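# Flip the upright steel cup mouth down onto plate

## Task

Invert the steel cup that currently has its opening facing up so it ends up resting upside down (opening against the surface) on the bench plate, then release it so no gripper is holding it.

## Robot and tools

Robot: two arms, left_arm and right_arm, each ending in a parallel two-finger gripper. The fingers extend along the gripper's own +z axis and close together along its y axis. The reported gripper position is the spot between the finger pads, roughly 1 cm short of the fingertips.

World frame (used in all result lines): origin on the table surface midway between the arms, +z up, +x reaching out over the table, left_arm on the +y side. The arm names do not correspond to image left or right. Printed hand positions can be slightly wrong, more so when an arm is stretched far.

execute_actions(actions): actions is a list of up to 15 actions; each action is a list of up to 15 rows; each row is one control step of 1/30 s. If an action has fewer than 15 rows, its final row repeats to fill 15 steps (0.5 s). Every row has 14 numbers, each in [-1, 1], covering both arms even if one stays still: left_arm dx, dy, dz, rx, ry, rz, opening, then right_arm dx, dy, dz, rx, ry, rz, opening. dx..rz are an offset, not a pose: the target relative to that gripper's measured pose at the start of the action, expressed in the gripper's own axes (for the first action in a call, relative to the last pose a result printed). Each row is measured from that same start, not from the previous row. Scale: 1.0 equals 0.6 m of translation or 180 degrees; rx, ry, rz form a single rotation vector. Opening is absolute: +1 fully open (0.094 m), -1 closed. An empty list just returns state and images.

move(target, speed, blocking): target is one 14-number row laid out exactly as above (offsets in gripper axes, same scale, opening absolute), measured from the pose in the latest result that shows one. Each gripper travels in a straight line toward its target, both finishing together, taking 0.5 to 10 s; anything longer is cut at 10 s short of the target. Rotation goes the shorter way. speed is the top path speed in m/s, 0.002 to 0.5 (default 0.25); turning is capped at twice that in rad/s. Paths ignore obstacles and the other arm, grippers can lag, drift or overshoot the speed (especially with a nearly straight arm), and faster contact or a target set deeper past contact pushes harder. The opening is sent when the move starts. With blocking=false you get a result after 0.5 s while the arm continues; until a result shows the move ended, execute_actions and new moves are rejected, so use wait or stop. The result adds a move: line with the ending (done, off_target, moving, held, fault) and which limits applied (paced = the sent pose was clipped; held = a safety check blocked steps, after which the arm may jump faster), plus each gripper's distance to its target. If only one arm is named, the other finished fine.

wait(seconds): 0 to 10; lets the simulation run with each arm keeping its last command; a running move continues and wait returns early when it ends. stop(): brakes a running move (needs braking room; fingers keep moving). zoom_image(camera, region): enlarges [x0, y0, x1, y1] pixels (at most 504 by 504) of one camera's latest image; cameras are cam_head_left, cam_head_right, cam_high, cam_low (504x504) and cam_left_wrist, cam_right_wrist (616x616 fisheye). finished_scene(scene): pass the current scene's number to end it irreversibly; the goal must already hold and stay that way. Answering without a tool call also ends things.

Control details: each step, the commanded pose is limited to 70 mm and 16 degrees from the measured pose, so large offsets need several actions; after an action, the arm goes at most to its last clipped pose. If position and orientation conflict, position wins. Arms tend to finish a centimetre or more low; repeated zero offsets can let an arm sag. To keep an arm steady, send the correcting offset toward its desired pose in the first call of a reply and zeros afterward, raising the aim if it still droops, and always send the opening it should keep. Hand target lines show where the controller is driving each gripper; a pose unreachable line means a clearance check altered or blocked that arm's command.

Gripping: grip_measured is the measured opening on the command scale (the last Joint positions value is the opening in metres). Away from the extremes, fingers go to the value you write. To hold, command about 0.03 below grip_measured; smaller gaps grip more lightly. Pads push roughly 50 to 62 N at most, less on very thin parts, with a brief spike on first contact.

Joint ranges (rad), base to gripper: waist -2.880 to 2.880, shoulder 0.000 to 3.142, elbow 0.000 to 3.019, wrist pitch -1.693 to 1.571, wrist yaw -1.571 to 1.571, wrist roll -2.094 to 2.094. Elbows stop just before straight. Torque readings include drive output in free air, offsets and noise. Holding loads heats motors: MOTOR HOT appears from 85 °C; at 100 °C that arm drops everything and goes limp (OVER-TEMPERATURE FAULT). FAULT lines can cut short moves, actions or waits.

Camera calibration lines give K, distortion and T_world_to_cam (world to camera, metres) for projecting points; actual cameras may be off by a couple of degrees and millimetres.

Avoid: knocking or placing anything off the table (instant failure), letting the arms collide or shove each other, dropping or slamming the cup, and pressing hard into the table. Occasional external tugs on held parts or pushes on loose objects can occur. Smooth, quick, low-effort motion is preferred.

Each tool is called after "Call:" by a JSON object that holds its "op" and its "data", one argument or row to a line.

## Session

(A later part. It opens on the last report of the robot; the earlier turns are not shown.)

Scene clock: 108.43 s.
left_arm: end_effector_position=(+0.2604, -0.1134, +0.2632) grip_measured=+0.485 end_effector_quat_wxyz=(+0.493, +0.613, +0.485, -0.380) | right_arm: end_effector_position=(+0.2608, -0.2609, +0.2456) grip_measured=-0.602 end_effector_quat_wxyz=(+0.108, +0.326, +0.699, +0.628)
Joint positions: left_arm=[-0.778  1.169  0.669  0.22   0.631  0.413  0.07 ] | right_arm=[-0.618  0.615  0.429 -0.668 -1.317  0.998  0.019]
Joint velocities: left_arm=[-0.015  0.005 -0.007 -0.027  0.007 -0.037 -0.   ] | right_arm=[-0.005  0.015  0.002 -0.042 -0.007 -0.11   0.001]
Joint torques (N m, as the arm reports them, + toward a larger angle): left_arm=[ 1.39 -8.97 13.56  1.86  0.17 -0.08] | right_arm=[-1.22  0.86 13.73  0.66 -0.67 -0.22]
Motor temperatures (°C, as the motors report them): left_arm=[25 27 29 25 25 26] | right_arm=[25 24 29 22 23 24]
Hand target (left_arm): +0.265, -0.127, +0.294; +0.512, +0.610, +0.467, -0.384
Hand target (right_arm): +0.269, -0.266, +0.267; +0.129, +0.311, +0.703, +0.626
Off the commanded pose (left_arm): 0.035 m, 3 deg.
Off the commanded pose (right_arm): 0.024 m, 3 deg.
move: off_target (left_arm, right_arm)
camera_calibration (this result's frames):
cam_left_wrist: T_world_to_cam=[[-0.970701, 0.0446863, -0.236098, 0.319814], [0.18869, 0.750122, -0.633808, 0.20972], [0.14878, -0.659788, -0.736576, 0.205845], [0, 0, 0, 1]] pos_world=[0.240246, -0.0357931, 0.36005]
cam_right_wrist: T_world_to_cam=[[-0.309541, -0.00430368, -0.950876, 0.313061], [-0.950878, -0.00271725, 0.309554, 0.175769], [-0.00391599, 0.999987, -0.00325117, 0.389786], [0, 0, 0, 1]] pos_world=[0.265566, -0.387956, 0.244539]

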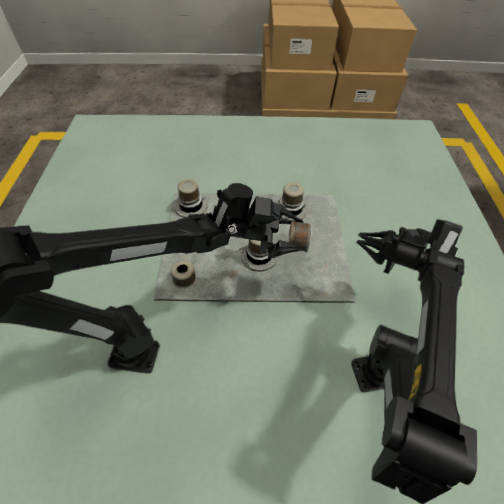

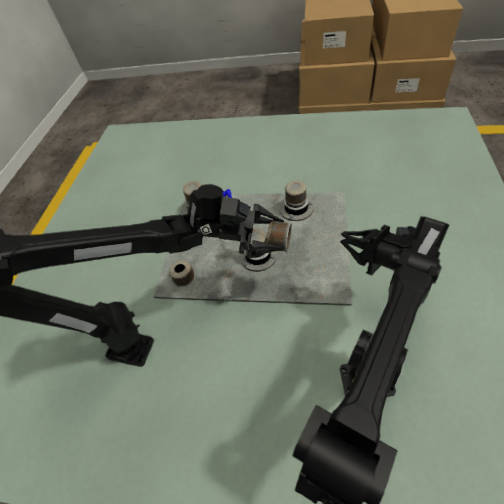

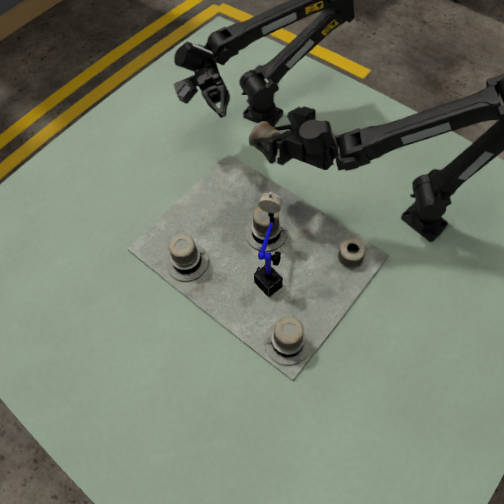

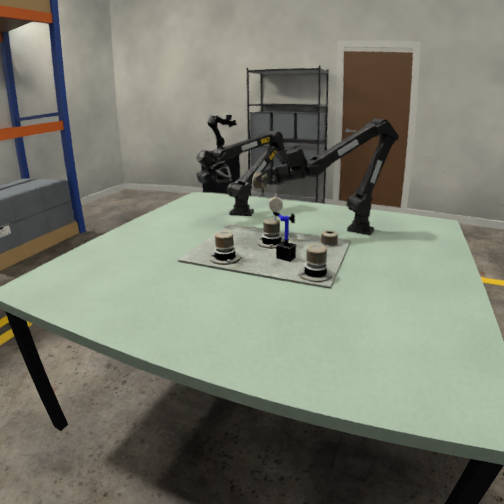

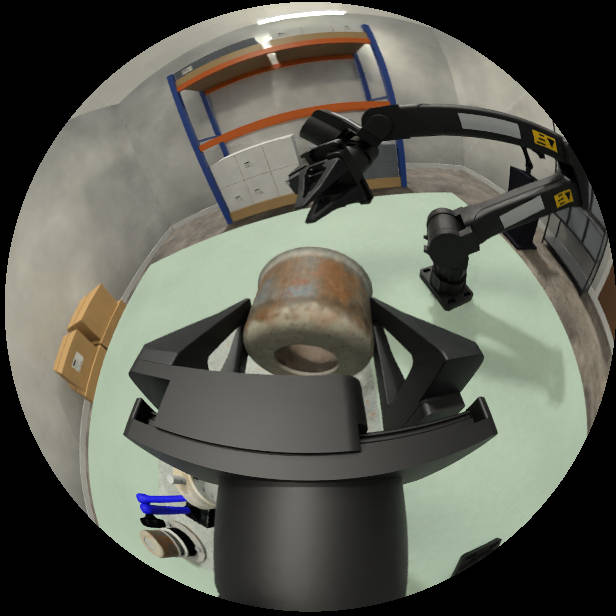

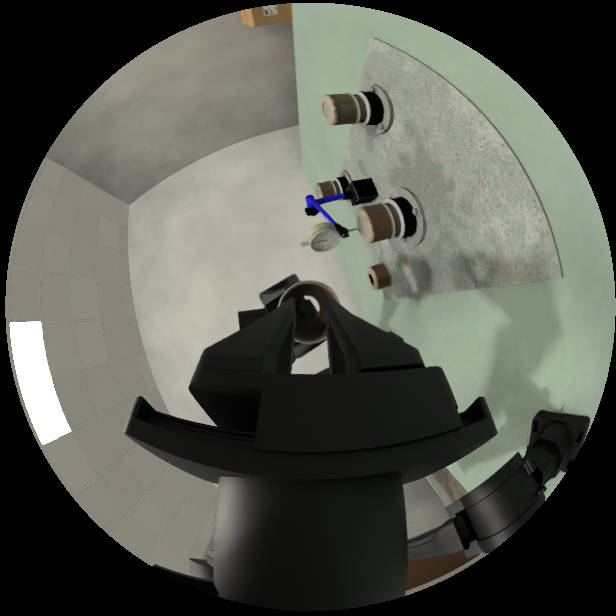

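Call:
{"op": "move", "data": {
  "target": [0.17,0.057,0.107,0.103,0.453,0.044,0.25,0,0.03,0,0,0,0,-0.6],
  "speed": 0.15
}}

Call:
{"op": "zoom_image", "data": {
  "camera": "cam_low",
  "region": [170, 150, 330, 280]
}}

Scene clock: 118.33 s.
left_arm: end_effector_position=(+0.3129, -0.1363, +0.1366) grip_measured=+0.484 end_effector_quat_wxyz=(-0.037, +0.807, +0.584, +0.080) | right_arm: end_effector_position=(+0.2609, -0.2603, +0.2451) grip_measured=-0.602 end_effector_quat_wxyz=(+0.103, +0.332, +0.697, +0.627)
Joint positions: left_arm=[-0.965  1.834  1.572 -1.406 -0.147  0.788  0.07 ] | right_arm=[-0.614  0.615  0.43  -0.669 -1.313  1.015  0.019]
Joint velocities: left_arm=[-0.005  0.005 -0.007 -0.012 -0.051  0.095  0.001] | right_arm=[-0.015 -0.005 -0.007 -0.012 -0.051  0.007  0.003]
Joint torques (N m, as the arm reports them, + toward a larger angle): left_arm=[  1.46 -19.96  13.05  -0.43  -0.15  -0.07] | right_arm=[-0.33 -0.46 12.85  0.73 -0.47  0.06]
Motor temperatures (°C, as the motors report them): left_arm=[25 27 30 25 25 26] | right_arm=[25 24 30 22 23 24]
Hand target (left_arm): +0.317, -0.155, +0.156; -0.013, +0.808, +0.584, +0.079
Hand target (right_arm): +0.266, -0.261, +0.263; +0.109, +0.326, +0.699, +0.628
Off the commanded pose (left_arm): 0.031 m, 3 deg.
Off the commanded pose (right_arm): 0.018 m, 1 deg.
move: off_target (left_arm, right_arm)
camera_calibration (this result's frames):
cam_left_wrist: T_world_to_cam=[[-0.948048, 0.316642, -0.0307009, 0.343901], [0.199786, 0.667702, 0.717119, -0.062497], [0.247569, 0.67373, -0.696274, 0.234986], [0, 0, 0, 1]] pos_world=[0.280345, -0.225481, 0.218991]
cam_right_wrist: T_world_to_cam=[[-0.324127, 0.00248685, -0.94601, 0.317006], [-0.946012, -0.00253959, 0.324121, 0.171212], [-0.00159644, 0.999994, 0.00317574, 0.387007], [0, 0, 0, 1]] pos_world=[0.265336, -0.387358, 0.243168]

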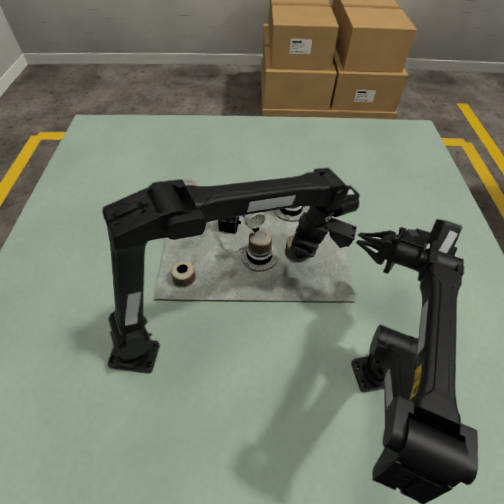

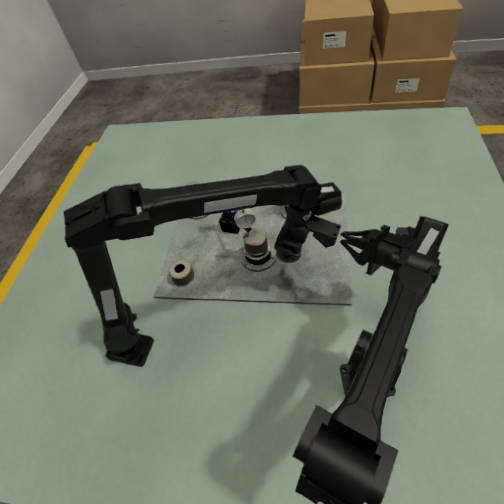

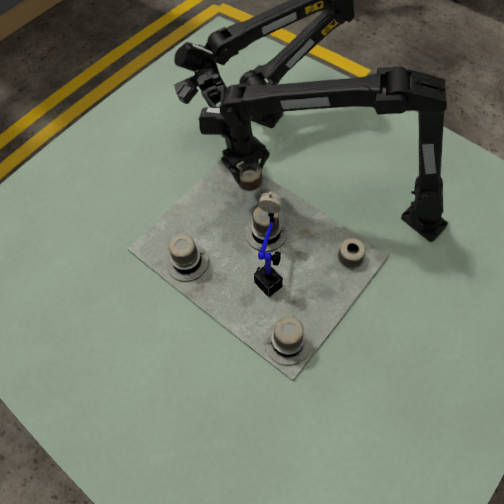

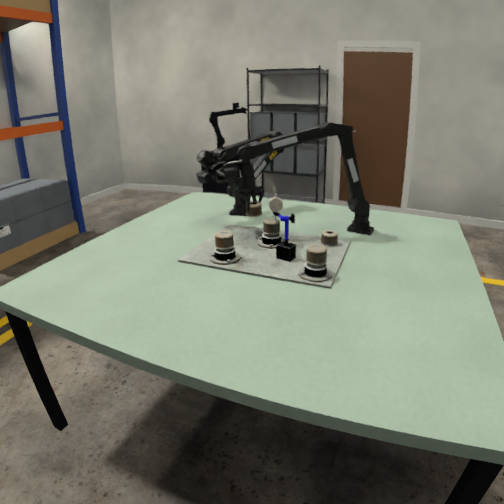

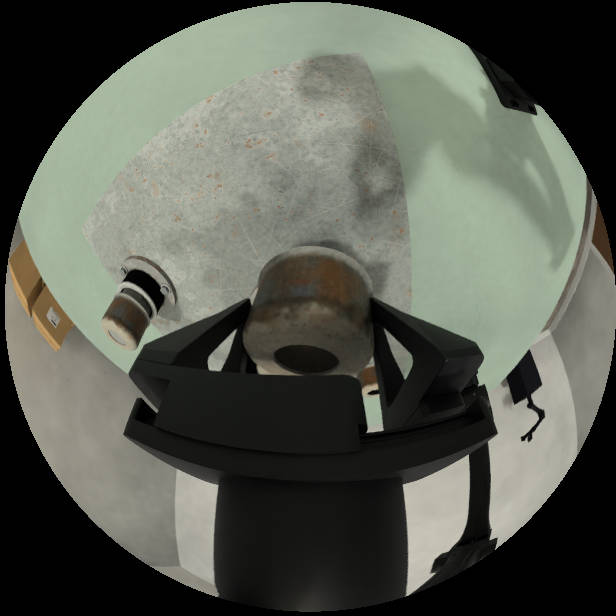

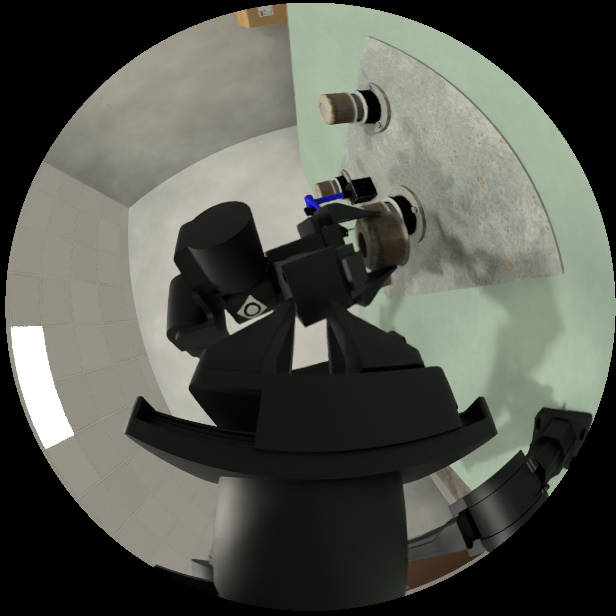

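Region (170, 150, 330, 280) of cam_low's 504x504 image, scaled by 3.150, with more detail than that image has; it fills the top 410 rows of this view, and the rest is white.

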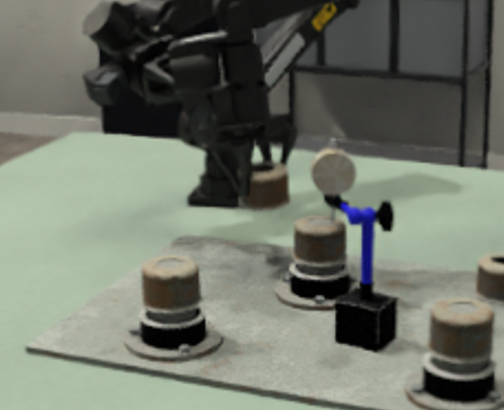

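Call:
{"op": "move", "data": {
  "target": [-0.07,0.03,0.11,0,-0.015,0,0.25,0,0.03,-0.05,0,0,0,-0.6],
  "speed": 0.07
}}

Call:
{"op": "zoom_image", "data": {
  "camera": "cam_low",
  "region": [190, 170, 310, 270]
}}

Scene clock: 124.10 s.
left_arm: end_effector_position=(+0.3213, -0.1646, +0.0642) grip_measured=+0.484 end_effector_quat_wxyz=(-0.029, +0.808, +0.586, +0.062) | right_arm: end_effector_position=(+0.2410, -0.2771, +0.2514) grip_measured=-0.602 end_effector_quat_wxyz=(+0.083, +0.346, +0.690, +0.630)
Joint positions: left_arm=[-0.965  1.955  1.558 -1.251 -0.114  0.787  0.07 ] | right_arm=[-0.757  0.738  0.533 -1.272 -1.377  0.43   0.019]
Joint velocities: left_arm=[-0.005 -0.005  0.017  0.002 -0.051 -0.037  0.001] | right_arm=[-0.005  0.005 -0.002 -0.037 -0.037 -0.066 -0.   ]
Joint torques (N m, as the arm reports them, + toward a larger angle): left_arm=[  1.97 -21.52   8.64   0.37   0.16   0.03] | right_arm=[-1.26 -0.24 12.77 -0.1  -0.88 -0.23]
Motor temperatures (°C, as the motors report them): left_arm=[25 27 30 25 25 26] | right_arm=[25 24 30 22 24 24]
Hand target (left_arm): +0.322, -0.171, +0.065; -0.023, +0.809, +0.584, +0.061
Hand target (right_arm): +0.249, -0.284, +0.269; +0.103, +0.332, +0.696, +0.628
Off the commanded pose (left_arm): 0.007 m, 1 deg.
Off the commanded pose (right_arm): 0.020 m, 3 deg.
move: off_target (right_arm)
camera_calibration (this result's frames):
cam_left_wrist: T_world_to_cam=[[-0.949694, 0.312359, -0.0226565, 0.357927], [0.210972, 0.691548, 0.690835, 0.00867572], [0.231456, 0.651302, -0.722658, 0.204818], [0, 0, 0, 1]] pos_world=[0.290685, -0.2512, 0.150129]
cam_right_wrist: T_world_to_cam=[[-0.363118, 0.0294456, -0.931278, 0.329642], [-0.931742, -0.012746, 0.362896, 0.134295], [-0.00118437, 0.999485, 0.0320641, 0.396251], [0, 0, 0, 1]] pos_world=[0.245297, -0.404042, 0.245547]

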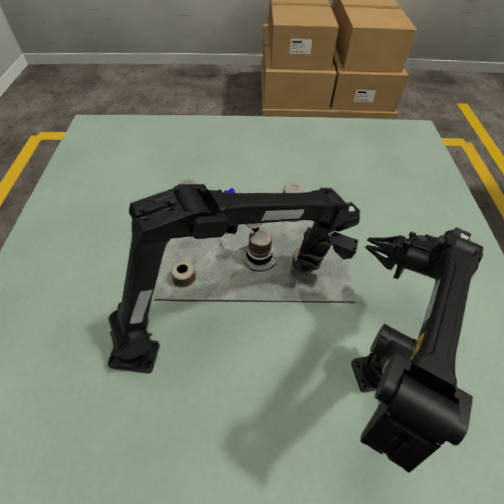

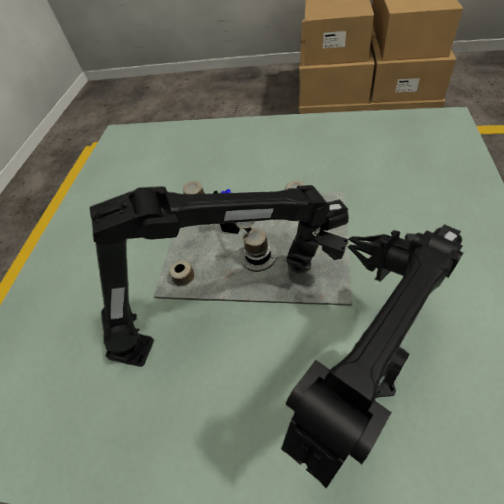

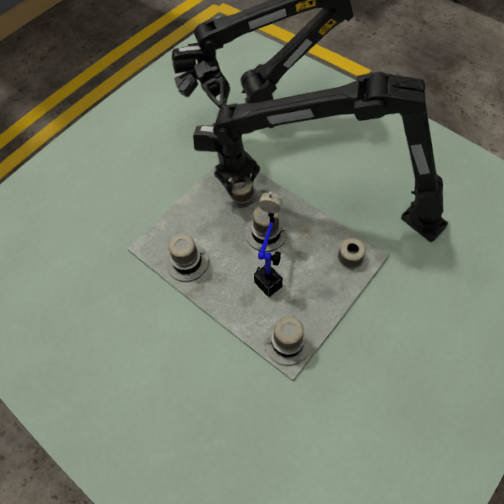

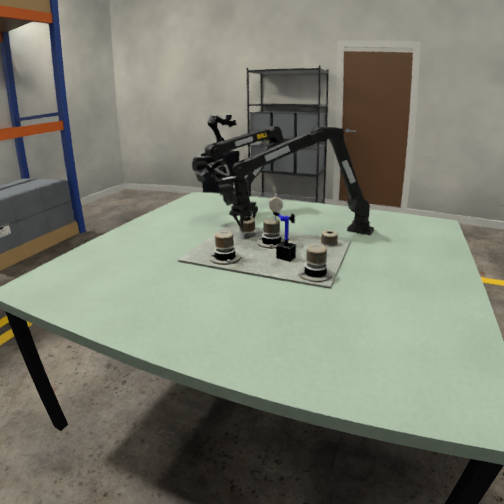

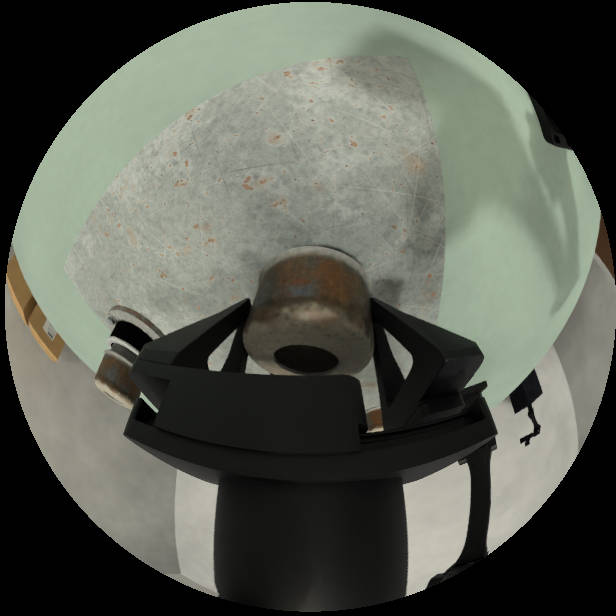

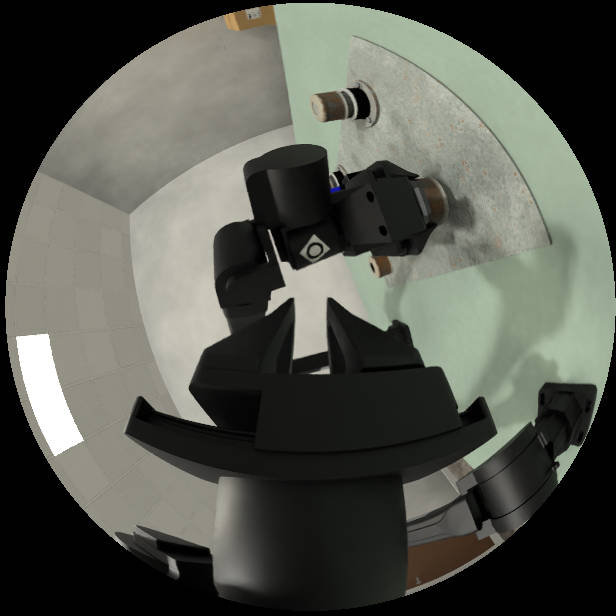

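Region (190, 170, 310, 270) of cam_low's 504x504 image, scaled by 4.200, with more detail than that image has.

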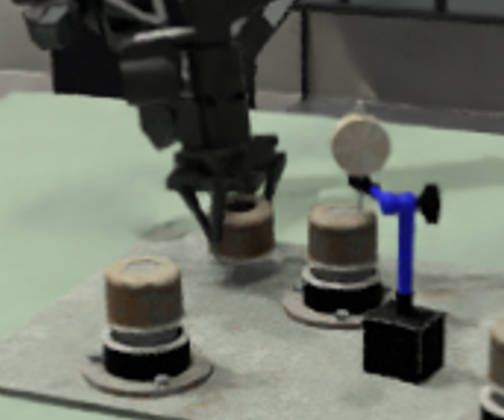

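Call:
{"op": "move", "data": {
  "target": [-0.006,0,0.05,0,0,0,0.25,0,0.03,0,0,0,0,-0.6],
  "speed": 0.02
}}

Call:
{"op": "zoom_image", "data": {
  "camera": "cam_low",
  "region": [190, 170, 310, 270]
}}

Scene clock: 128.10 s.
left_arm: end_effector_position=(+0.3200, -0.1620, +0.0391) grip_measured=+0.484 end_effector_quat_wxyz=(-0.030, +0.808, +0.586, +0.062) | right_arm: end_effector_position=(+0.2419, -0.2759, +0.2515) grip_measured=-0.602 end_effector_quat_wxyz=(+0.069, +0.358, +0.684, +0.632)
Joint positions: left_arm=[-0.965  1.976  1.519 -1.192 -0.114  0.787  0.07 ] | right_arm=[-0.749  0.739  0.534 -1.259 -1.377  0.484  0.019]
Joint velocities: left_arm=[-0.005  0.015  0.012  0.022  0.081 -0.007  0.001] | right_arm=[ 0.015 -0.015 -0.002  0.017  0.066  0.022  0.001]
Joint torques (N m, as the arm reports them, + toward a larger angle): left_arm=[  2.44 -20.95   8.04   0.38   0.07   0.03] | right_arm=[-0.26 -2.22 11.95  0.68 -0.73  0.05]
Motor temperatures (°C, as the motors report them): left_arm=[25 27 29 25 25 26] | right_arm=[25 24 30 22 24 24]
Hand target (left_arm): +0.322, -0.164, +0.034; -0.029, +0.808, +0.586, +0.062
Hand target (right_arm): +0.247, -0.278, +0.268; +0.083, +0.346, +0.690, +0.630
Off the commanded pose (left_arm): 0.006 m, 0 deg.
Off the commanded pose (right_arm): 0.018 m, 2 deg.
move: off_target (right_arm)
camera_calibration (this result's frames):
cam_left_wrist: T_world_to_cam=[[-0.949702, 0.312374, -0.0221129, 0.355202], [0.211214, 0.691079, 0.69123, 0.0242889], [0.231204, 0.651792, -0.722297, 0.185406], [0, 0, 0, 1]] pos_world=[0.289339, -0.248588, 0.124984]
cam_right_wrist: T_world_to_cam=[[-0.393736, 0.0511329, -0.9178, 0.340075], [-0.919221, -0.0195996, 0.393254, 0.122499], [0.00211972, 0.9985, 0.0547195, 0.388315], [0, 0, 0, 1]] pos_world=[0.24568, -0.402721, 0.242699]

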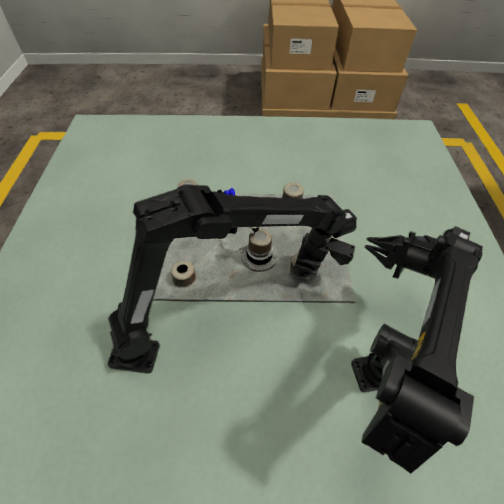

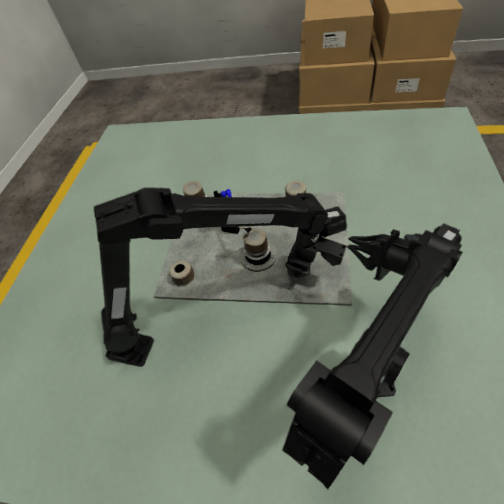

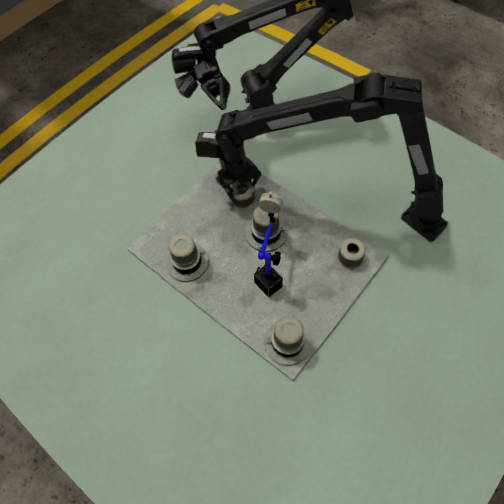

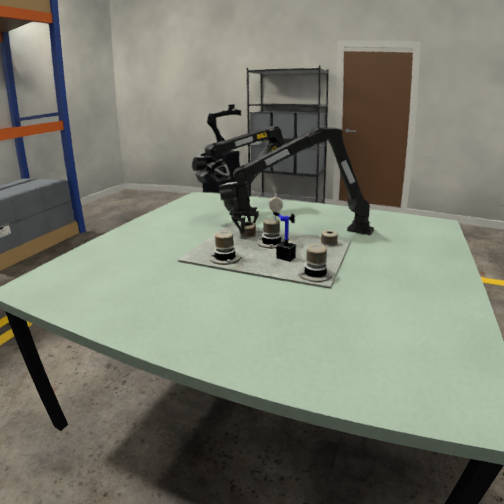

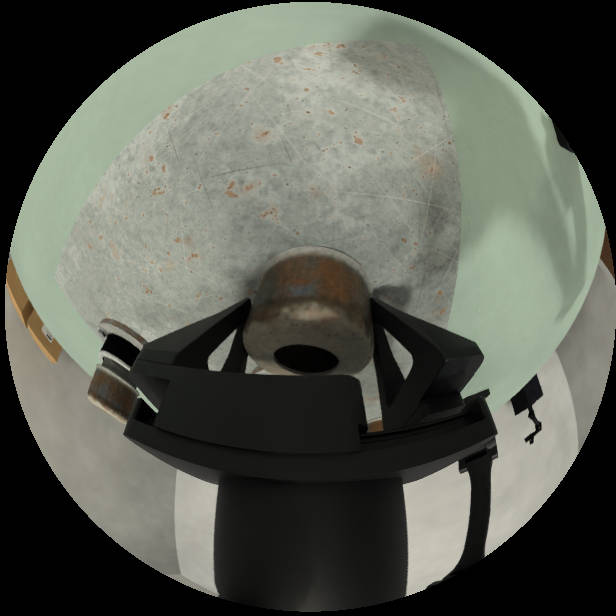

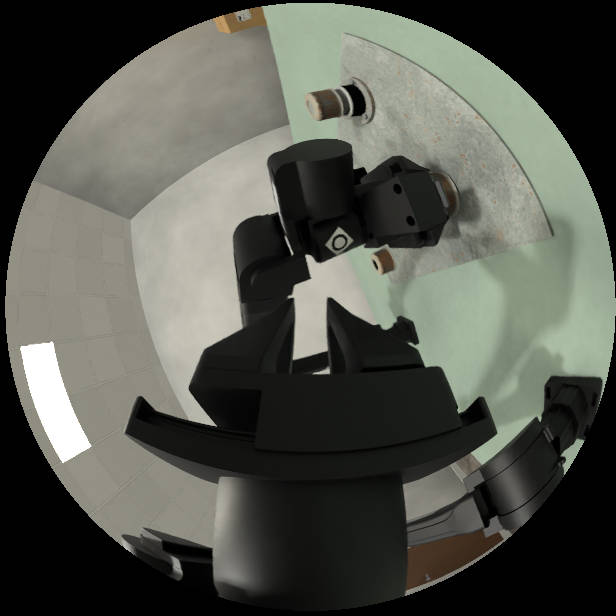

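Region (190, 170, 310, 270) of cam_low's 504x504 image, scaled by 4.200, with more detail than that image has.

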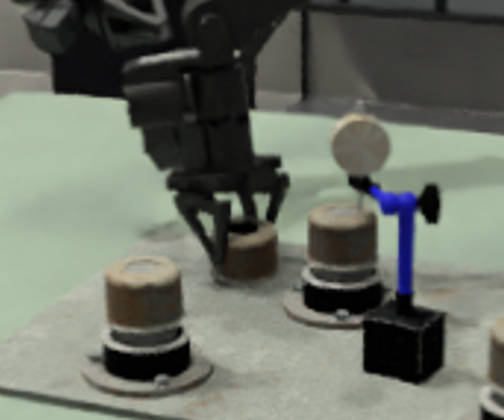

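Contact unclear; a bit lower, then release.

Call:
{"op": "move", "data": {
  "target": [0,0,0.025,0,0,0,0.25,0,0.03,0,0,0,0,-0.6],
  "speed": 0.02
}}

Call:
{"op": "move", "data": {
  "target": [0,0,0,0,0,0,1,0,0.03,0,0,0,0,-0.6]
}}

Call:
{"op": "move", "data": {
  "target": [0.02,0,-0.13,0,0,0,1,0,0.03,0,0,0,0,-0.6],
  "speed": 0.15
}}

Scene clock: 132.90 s.
left_arm: end_effector_position=(+0.3197, -0.1620, +0.0372) grip_measured=+0.484 end_effector_quat_wxyz=(-0.028, +0.808, +0.586, +0.062) | right_arm: end_effector_position=(+0.2424, -0.2748, +0.2516) grip_measured=-0.602 end_effector_quat_wxyz=(+0.055, +0.369, +0.678, +0.633)
Joint positions: left_arm=[-0.965  1.976  1.513 -1.182 -0.114  0.787  0.07 ] | right_arm=[-0.742  0.739  0.534 -1.25  -1.377  0.529  0.019]
Joint velocities: left_arm=[-0.005 -0.005  0.027 -0.037 -0.007 -0.022 -0.   ] | right_arm=[-0.005 -0.005  0.002  0.017  0.066 -0.037 -0.   ]
Joint torques (N m, as the arm reports them, + toward a larger angle): left_arm=[  2.58 -20.73   6.59   1.02   0.06   0.05] | right_arm=[-0.34 -1.77 12.07  0.71 -0.73  0.05]
Motor temperatures (°C, as the motors report them): left_arm=[25 28 29 25 25 26] | right_arm=[25 24 30 22 24 24]
Hand target (left_arm): +0.321, -0.160, +0.025; -0.030, +0.808, +0.586, +0.062
Hand target (right_arm): +0.248, -0.277, +0.268; +0.068, +0.358, +0.684, +0.632
Off the commanded pose (left_arm): 0.013 m, 0 deg.
Off the commanded pose (right_arm): 0.018 m, 2 deg.
move: off_target (left_arm, right_arm)
camera_calibration (this result's frames):
cam_left_wrist: T_world_to_cam=[[-0.949537, 0.312648, -0.0251027, 0.355069], [0.210152, 0.693573, 0.689052, 0.0265411], [0.232841, 0.649005, -0.724277, 0.183169], [0, 0, 0, 1]] pos_world=[0.288924, -0.248298, 0.12329]
cam_right_wrist: T_world_to_cam=[[-0.420641, 0.0701494, -0.904511, 0.348711], [-0.907208, -0.0259873, 0.41988, 0.11156], [0.00594853, 0.997198, 0.0745714, 0.380928], [0, 0, 0, 1]] pos_world=[0.245624, -0.401423, 0.240165]

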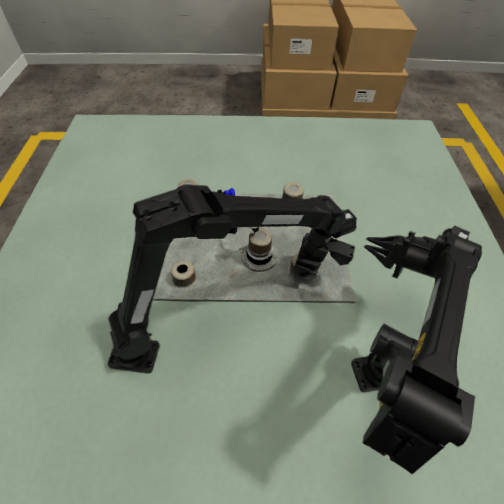

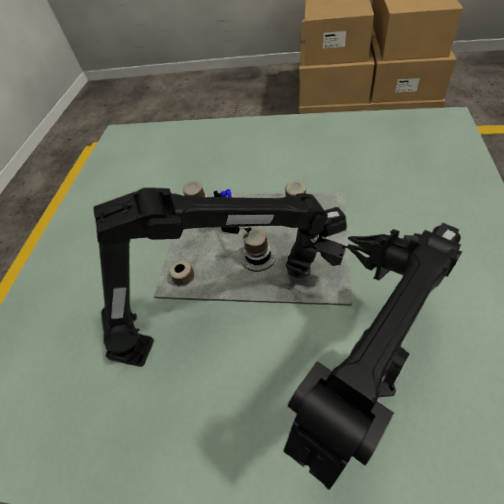

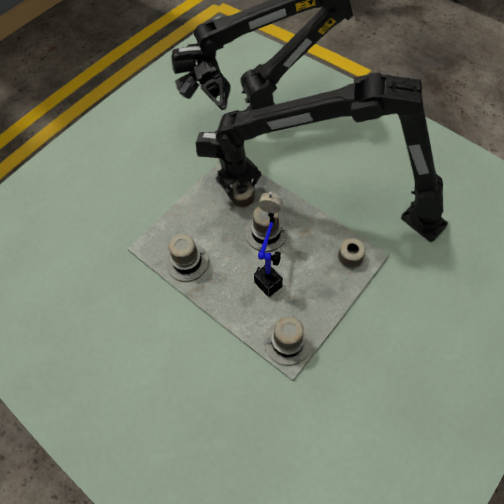

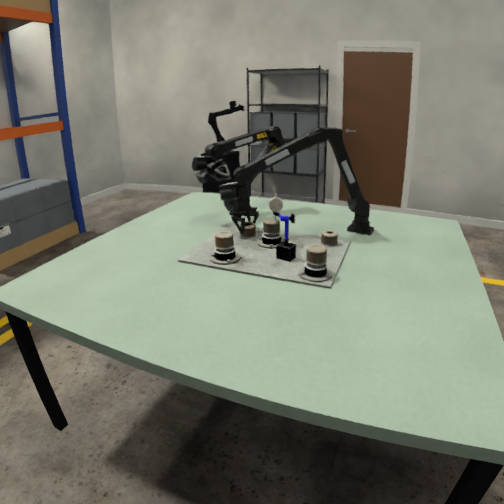

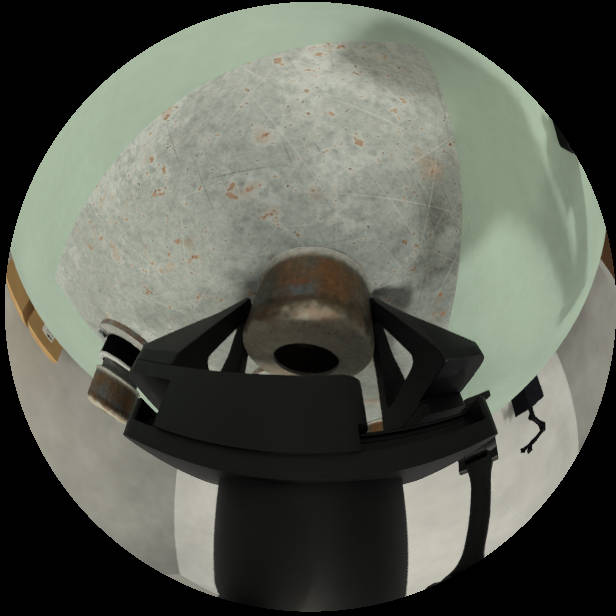

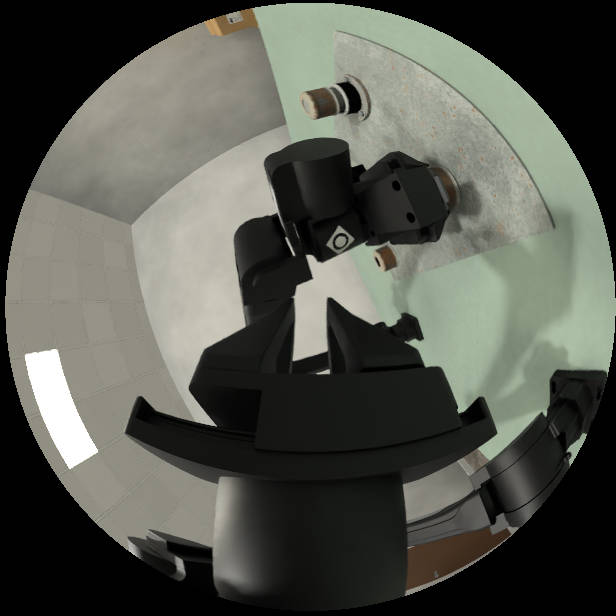

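Scene clock: 133.60 s.
left_arm: end_effector_position=(+0.3196, -0.1618, +0.0373) grip_measured=+1.000 end_effector_quat_wxyz=(-0.028, +0.808, +0.586, +0.062) | right_arm: end_effector_position=(+0.2426, -0.2737, +0.2517) grip_measured=-0.602 end_effector_quat_wxyz=(+0.043, +0.378, +0.673, +0.634)
Joint positions: left_arm=[-0.965  1.975  1.512 -1.182 -0.114  0.787  0.094] | right_arm=[-0.736  0.739  0.534 -1.244 -1.377  0.568  0.019]
Joint velocities: left_arm=[-0.005  0.005 -0.017 -0.002  0.022 -0.022  0.   ] | right_arm=[ 0.005 -0.015 -0.017  0.046 -0.022 -0.007 -0.001]
Joint torques (N m, as the arm reports them, + toward a larger angle): left_arm=[  2.31 -21.98   7.75   0.06   0.05   0.02] | right_arm=[-0.36 -1.38 12.14  0.72 -0.74  0.05]
Motor temperatures (°C, as the motors report them): left_arm=[25 28 29 25 25 26] | right_arm=[25 24 30 22 24 24]
Hand target (left_arm): +0.320, -0.162, +0.037; -0.028, +0.808, +0.586, +0.062
Hand target (right_arm): +0.249, -0.276, +0.268; +0.055, +0.368, +0.678, +0.633
Off the commanded pose (left_arm): 0.000 m, 0 deg.
Off the commanded pose (right_arm): 0.018 m, 2 deg.
move: off_target (right_arm)
camera_calibration (this result's frames):
cam_left_wrist: T_world_to_cam=[[-0.949555, 0.312617, -0.0248359, 0.354842], [0.210366, 0.693699, 0.68886, 0.0262993], [0.232578, 0.648885, -0.724469, 0.18327], [0, 0, 0, 1]] pos_world=[0.288785, -0.248095, 0.12347]
cam_right_wrist: T_world_to_cam=[[-0.444537, 0.0866735, -0.891558, 0.355844], [-0.895711, -0.032508, 0.443447, 0.101244], [0.00945238, 0.995706, 0.0920854, 0.374135], [0, 0, 0, 1]] pos_world=[0.245335, -0.400079, 0.237907]

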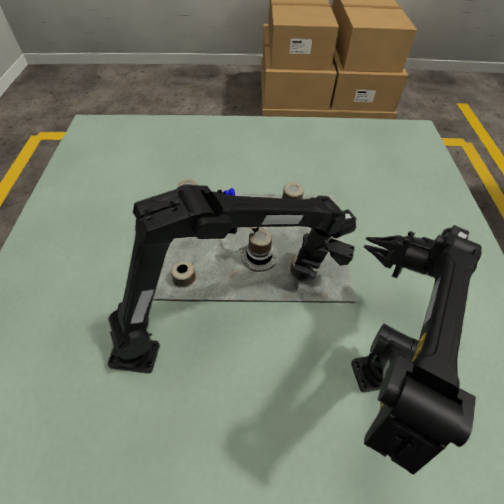

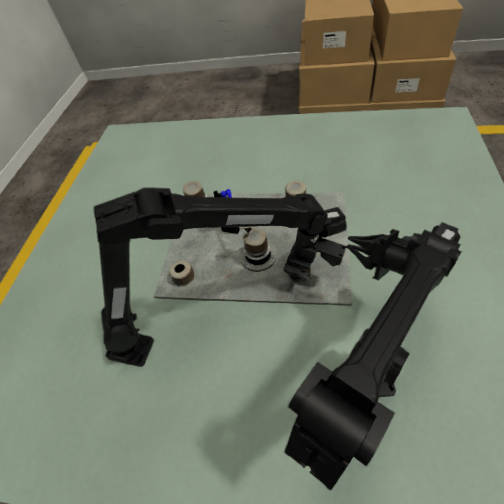

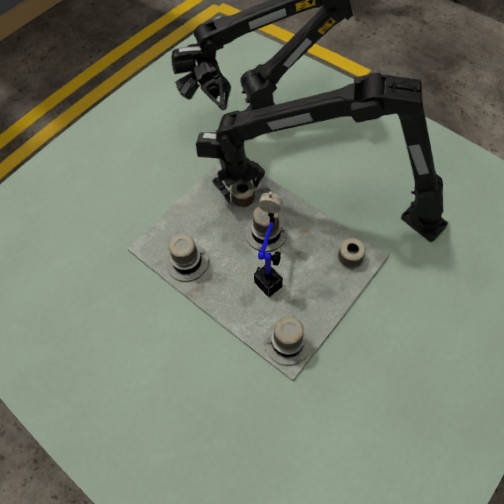

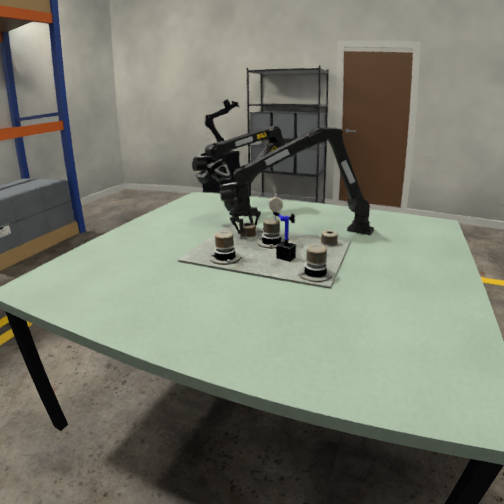

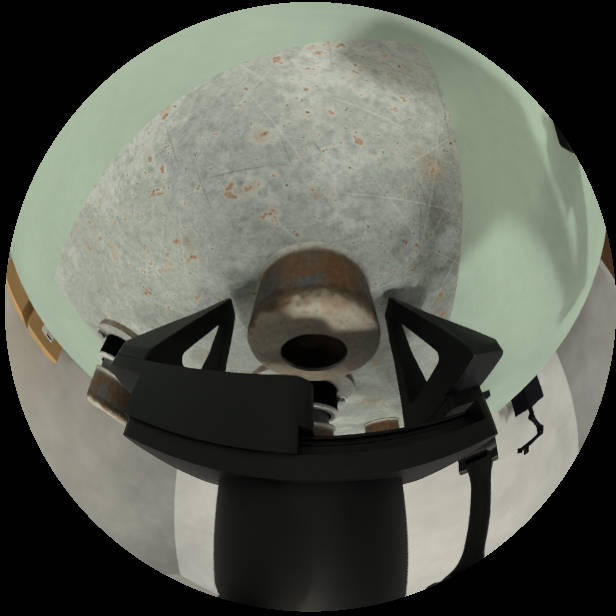

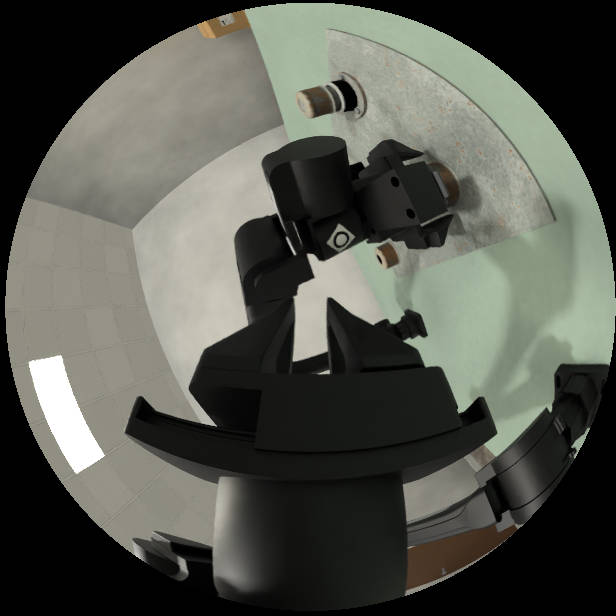

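Scene clock: 134.60 s.
left_arm: end_effector_position=(+0.3130, -0.1490, +0.1009) grip_measured=+1.000 end_effector_quat_wxyz=(-0.044, +0.808, +0.585, +0.064) | right_arm: end_effector_position=(+0.2430, -0.2729, +0.2518) grip_measured=-0.602 end_effector_quat_wxyz=(+0.032, +0.388, +0.667, +0.635)
Joint positions: left_arm=[-0.965  1.896  1.567 -1.349 -0.114  0.787  0.094] | right_arm=[-0.73   0.739  0.534 -1.236 -1.377  0.609  0.019]
Joint velocities: left_arm=[-0.024 -0.024  0.002 -0.002 -0.022  0.022  0.   ] | right_arm=[-0.005 -0.005  0.017  0.002  0.007  0.051  0.001]
Joint torques (N m, as the arm reports them, + toward a larger angle): left_arm=[  2.34 -21.52  11.11  -0.38   0.07   0.02] | right_arm=[-0.27 -1.3  12.16  0.72 -0.72  0.03]
Motor temperatures (°C, as the motors report them): left_arm=[25 28 29 25 25 26] | right_arm=[25 24 30 22 24 24]
Hand target (left_arm): +0.319, -0.160, +0.116; -0.028, +0.808, +0.586, +0.062
Hand target (right_arm): +0.250, -0.276, +0.268; +0.043, +0.378, +0.673, +0.634
Off the commanded pose (left_arm): 0.019 m, 2 deg.
Off the commanded pose (right_arm): 0.018 m, 2 deg.
move: off_target (left_arm, right_arm)
camera_calibration (this result's frames):
cam_left_wrist: T_world_to_cam=[[-0.949752, 0.313001, -0.0011818, 0.3439], [0.220955, 0.673119, 0.705754, -0.0330714], [0.221697, 0.67003, -0.708456, 0.227496], [0, 0, 0, 1]] pos_world=[0.283492, -0.237809, 0.184917]
cam_right_wrist: T_world_to_cam=[[-0.468482, 0.103886, -0.877344, 0.363006], [-0.883349, -0.0384187, 0.46714, 0.0910459], [0.0148226, 0.993847, 0.109766, 0.367041], [0, 0, 0, 1]] pos_world=[0.245047, -0.398996, 0.235661]

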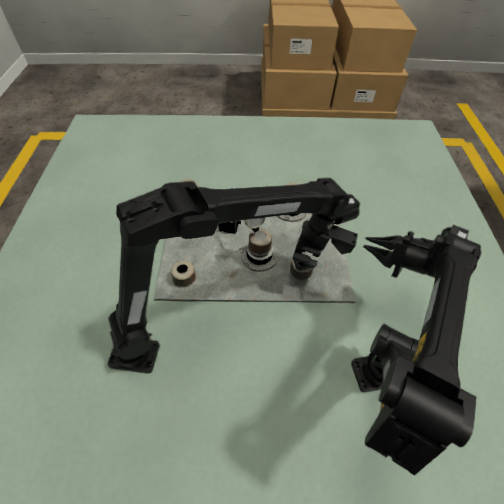

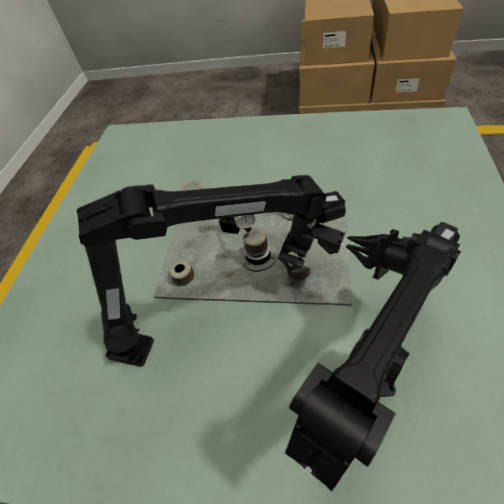

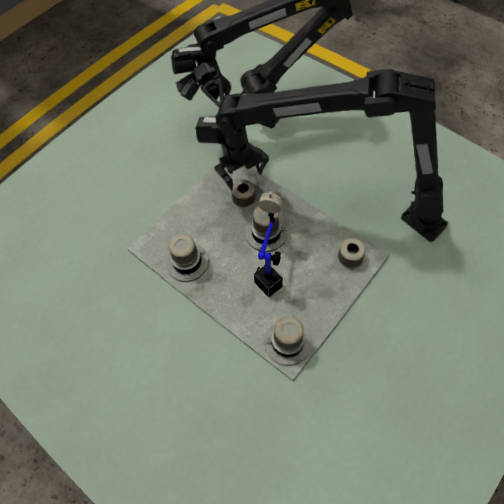

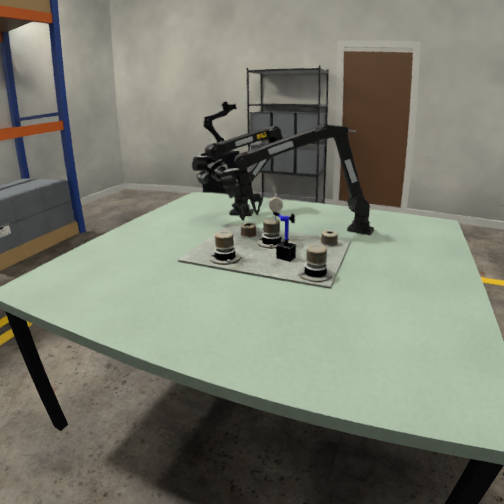

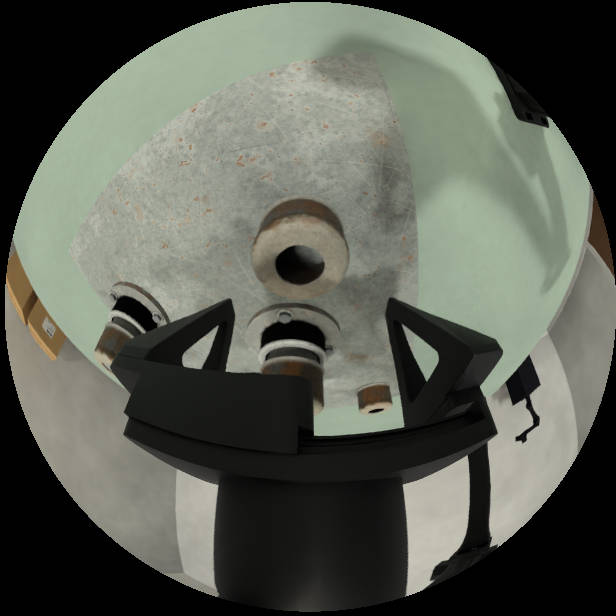

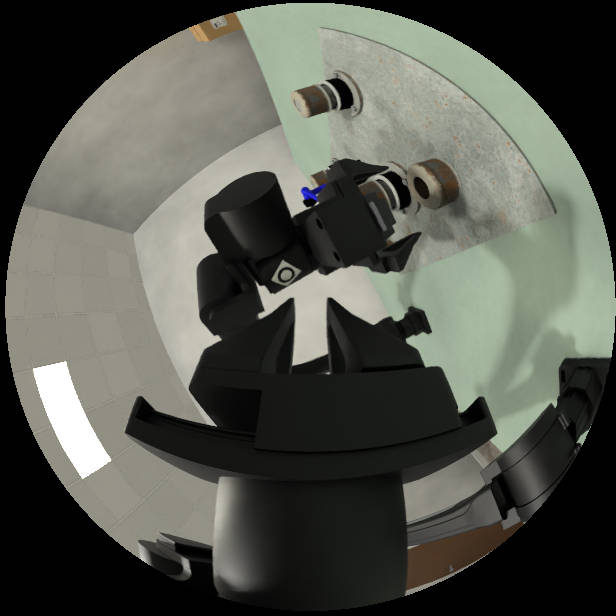

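Call:
{"op": "finished_scene", "data": {
  "scene": 1
}}

The scene is finished: the task was done.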